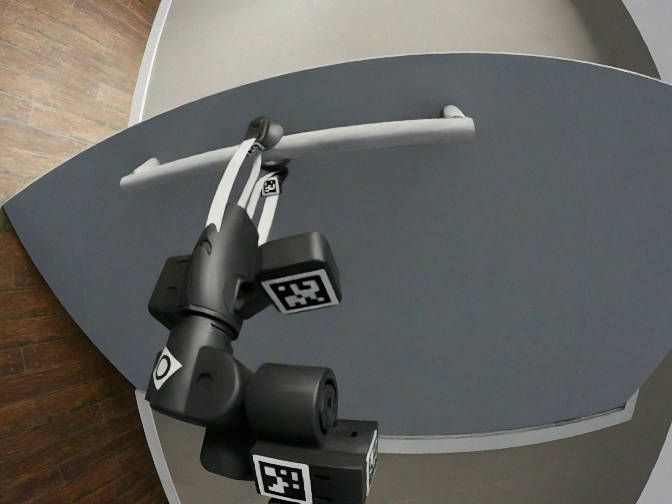

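Emit:
execute_actions --actions '[{"r1":{"joints":{"arm_m":0.02,"wrist_yaw_rad":0.952},"base":{"translate_m":-0.0345},"contact_limits":{"arm_m":30}}}]' --cameras '[]'

Scene clock: 983.73 s.
r1.base_odometry: x=-0.939 y=-0.443 heading=-1.686 (m, m, rad; r1's odometry frame)
r1.turned_by_wheels: +0.000 (rad since the last result)
r1.turned_by_imu: +0.001 (rad since the last result)
r1.base_tilt: forward=-0.6 right=-1.1 (deg)
r1.lidar_m: 1.59 1.43 1.72 1.65 1.72 1.31 1.26 1.32 0.74 0.46 0.42 1.38
r1.head_depth_mm: 568 612 663 727 784 - - / 513 550 591 640 698 741 - / 469 499 534 573 618 650 - / 431 458 486 518 555 591 626 / 400 421 446 473 504 558 - / 372 392 413 435 458 - - / 348 365 383 403 426 - -
r1.base_status: done
r1.joint_positions: lift_m=+1.000 arm_m=+0.020 wrist_yaw_rad=+0.952 wrist_pitch_rad=-0.028 wrist_roll_rad=+0.002 gripper_m=-0.031 head_pan_rad=-1.577 head_tilt_rad=-0.297
r1.joint_status: all done
r1.on_its_own: gripper_m is held at -0.032, not at your -0.050, by its stall guard, which is not easing now
r1.motor_effort: left_wheel=+3(7) right_wheel=-4(10) lift_m=+36(36) arm_m=-6(9) wrist_yaw_rad=-1(37) wrist_pitch_rad=+9(9) wrist_roll_rad=+0(0) gripper_m=-19(22) head_pan_rad=+4(3) head_tilt_rad=-2(2) (%)
r1.contact_limits: arm_m 30 (drawing in: default 26, maximum 42; extending or still: default 34, maximum 57)
r1.hand_pose: x=+0.1868 y=-0.3136 z=+1.1071 quat_wxyz=(+0.633, +0.333, -0.624, +0.315) (m; r1's base frame)
r1.wrist_depth_mm: - - 210 135 187 178 171 / - - 217 138 193 184 175 / - - 224 142 198 187 178 / - - 235 146 204 195 184 / - - - 149 211 200 189 / - - - 152 216 204 194 / - - 258 160 229 211 200
r2.base_odometry: x=-0.086 y=-0.683 heading=+0.310 (m, m, rad; r2's odometry frame)
r2.turned_by_wheels: +0.000 (rad since the last result)
r2.turned_by_imu: +0.001 (rad since the last result)
r2.base_tilt: forward=+1.1 right=+2.3 (deg)
r2.lidar_m: 0.57 1.20 1.33 2.14 2.79 1.45 1.42 0.81 0.41 0.34 0.33 0.37
r2.head_depth_mm: 923 1040 1120 - 542 719 983 / 884 995 1083 - 526 640 860 / 856 955 1032 - 520 577 765 / 823 923 982 - 511 543 687 / 794 887 950 643 516 502 626 / 768 854 908 663 510 445 574 / 745 822 889 657 508 427 531
r2.base_status: not commanded
r2.joint_positions: lift_m=+0.950 arm_m=+0.205 wrist_yaw_rad=+0.001 wrist_pitch_rad=-0.176 wrist_roll_rad=+0.006 gripper_m=+0.111 head_pan_rad=-1.577 head_tilt_rad=-0.593
r2.joint_status: not commanded
r2.motor_effort: left_wheel=+3(2) right_wheel=-4(4) lift_m=+44(44) arm_m=+5(4) wrist_yaw_rad=-2(0) wrist_pitch_rad=+9(9) wrist_roll_rad=+1(0) gripper_m=-20(20) head_pan_rad=+4(4) head_tilt_rad=-4(5) (%)
r2.hand_pose: x=-0.0213 y=-0.5978 z=+1.0197 quat_wxyz=(+0.702, +0.062, -0.706, -0.062) (m; r2's base frame)
r2.wrist_depth_mm: 428 457 492 531 579 634 716 / 443 472 514 555 609 668 745 / 465 497 530 574 618 704 811 / 479 517 549 193 183 654 869 / 444 443 178 158 158 432 432 / 325 325 168 169 160 131 320 / 270 248 168 167 151 238 254
pictures: none
No camera images: the call's "cameras" was empty. Leave "cameras" out to get every camera's image.


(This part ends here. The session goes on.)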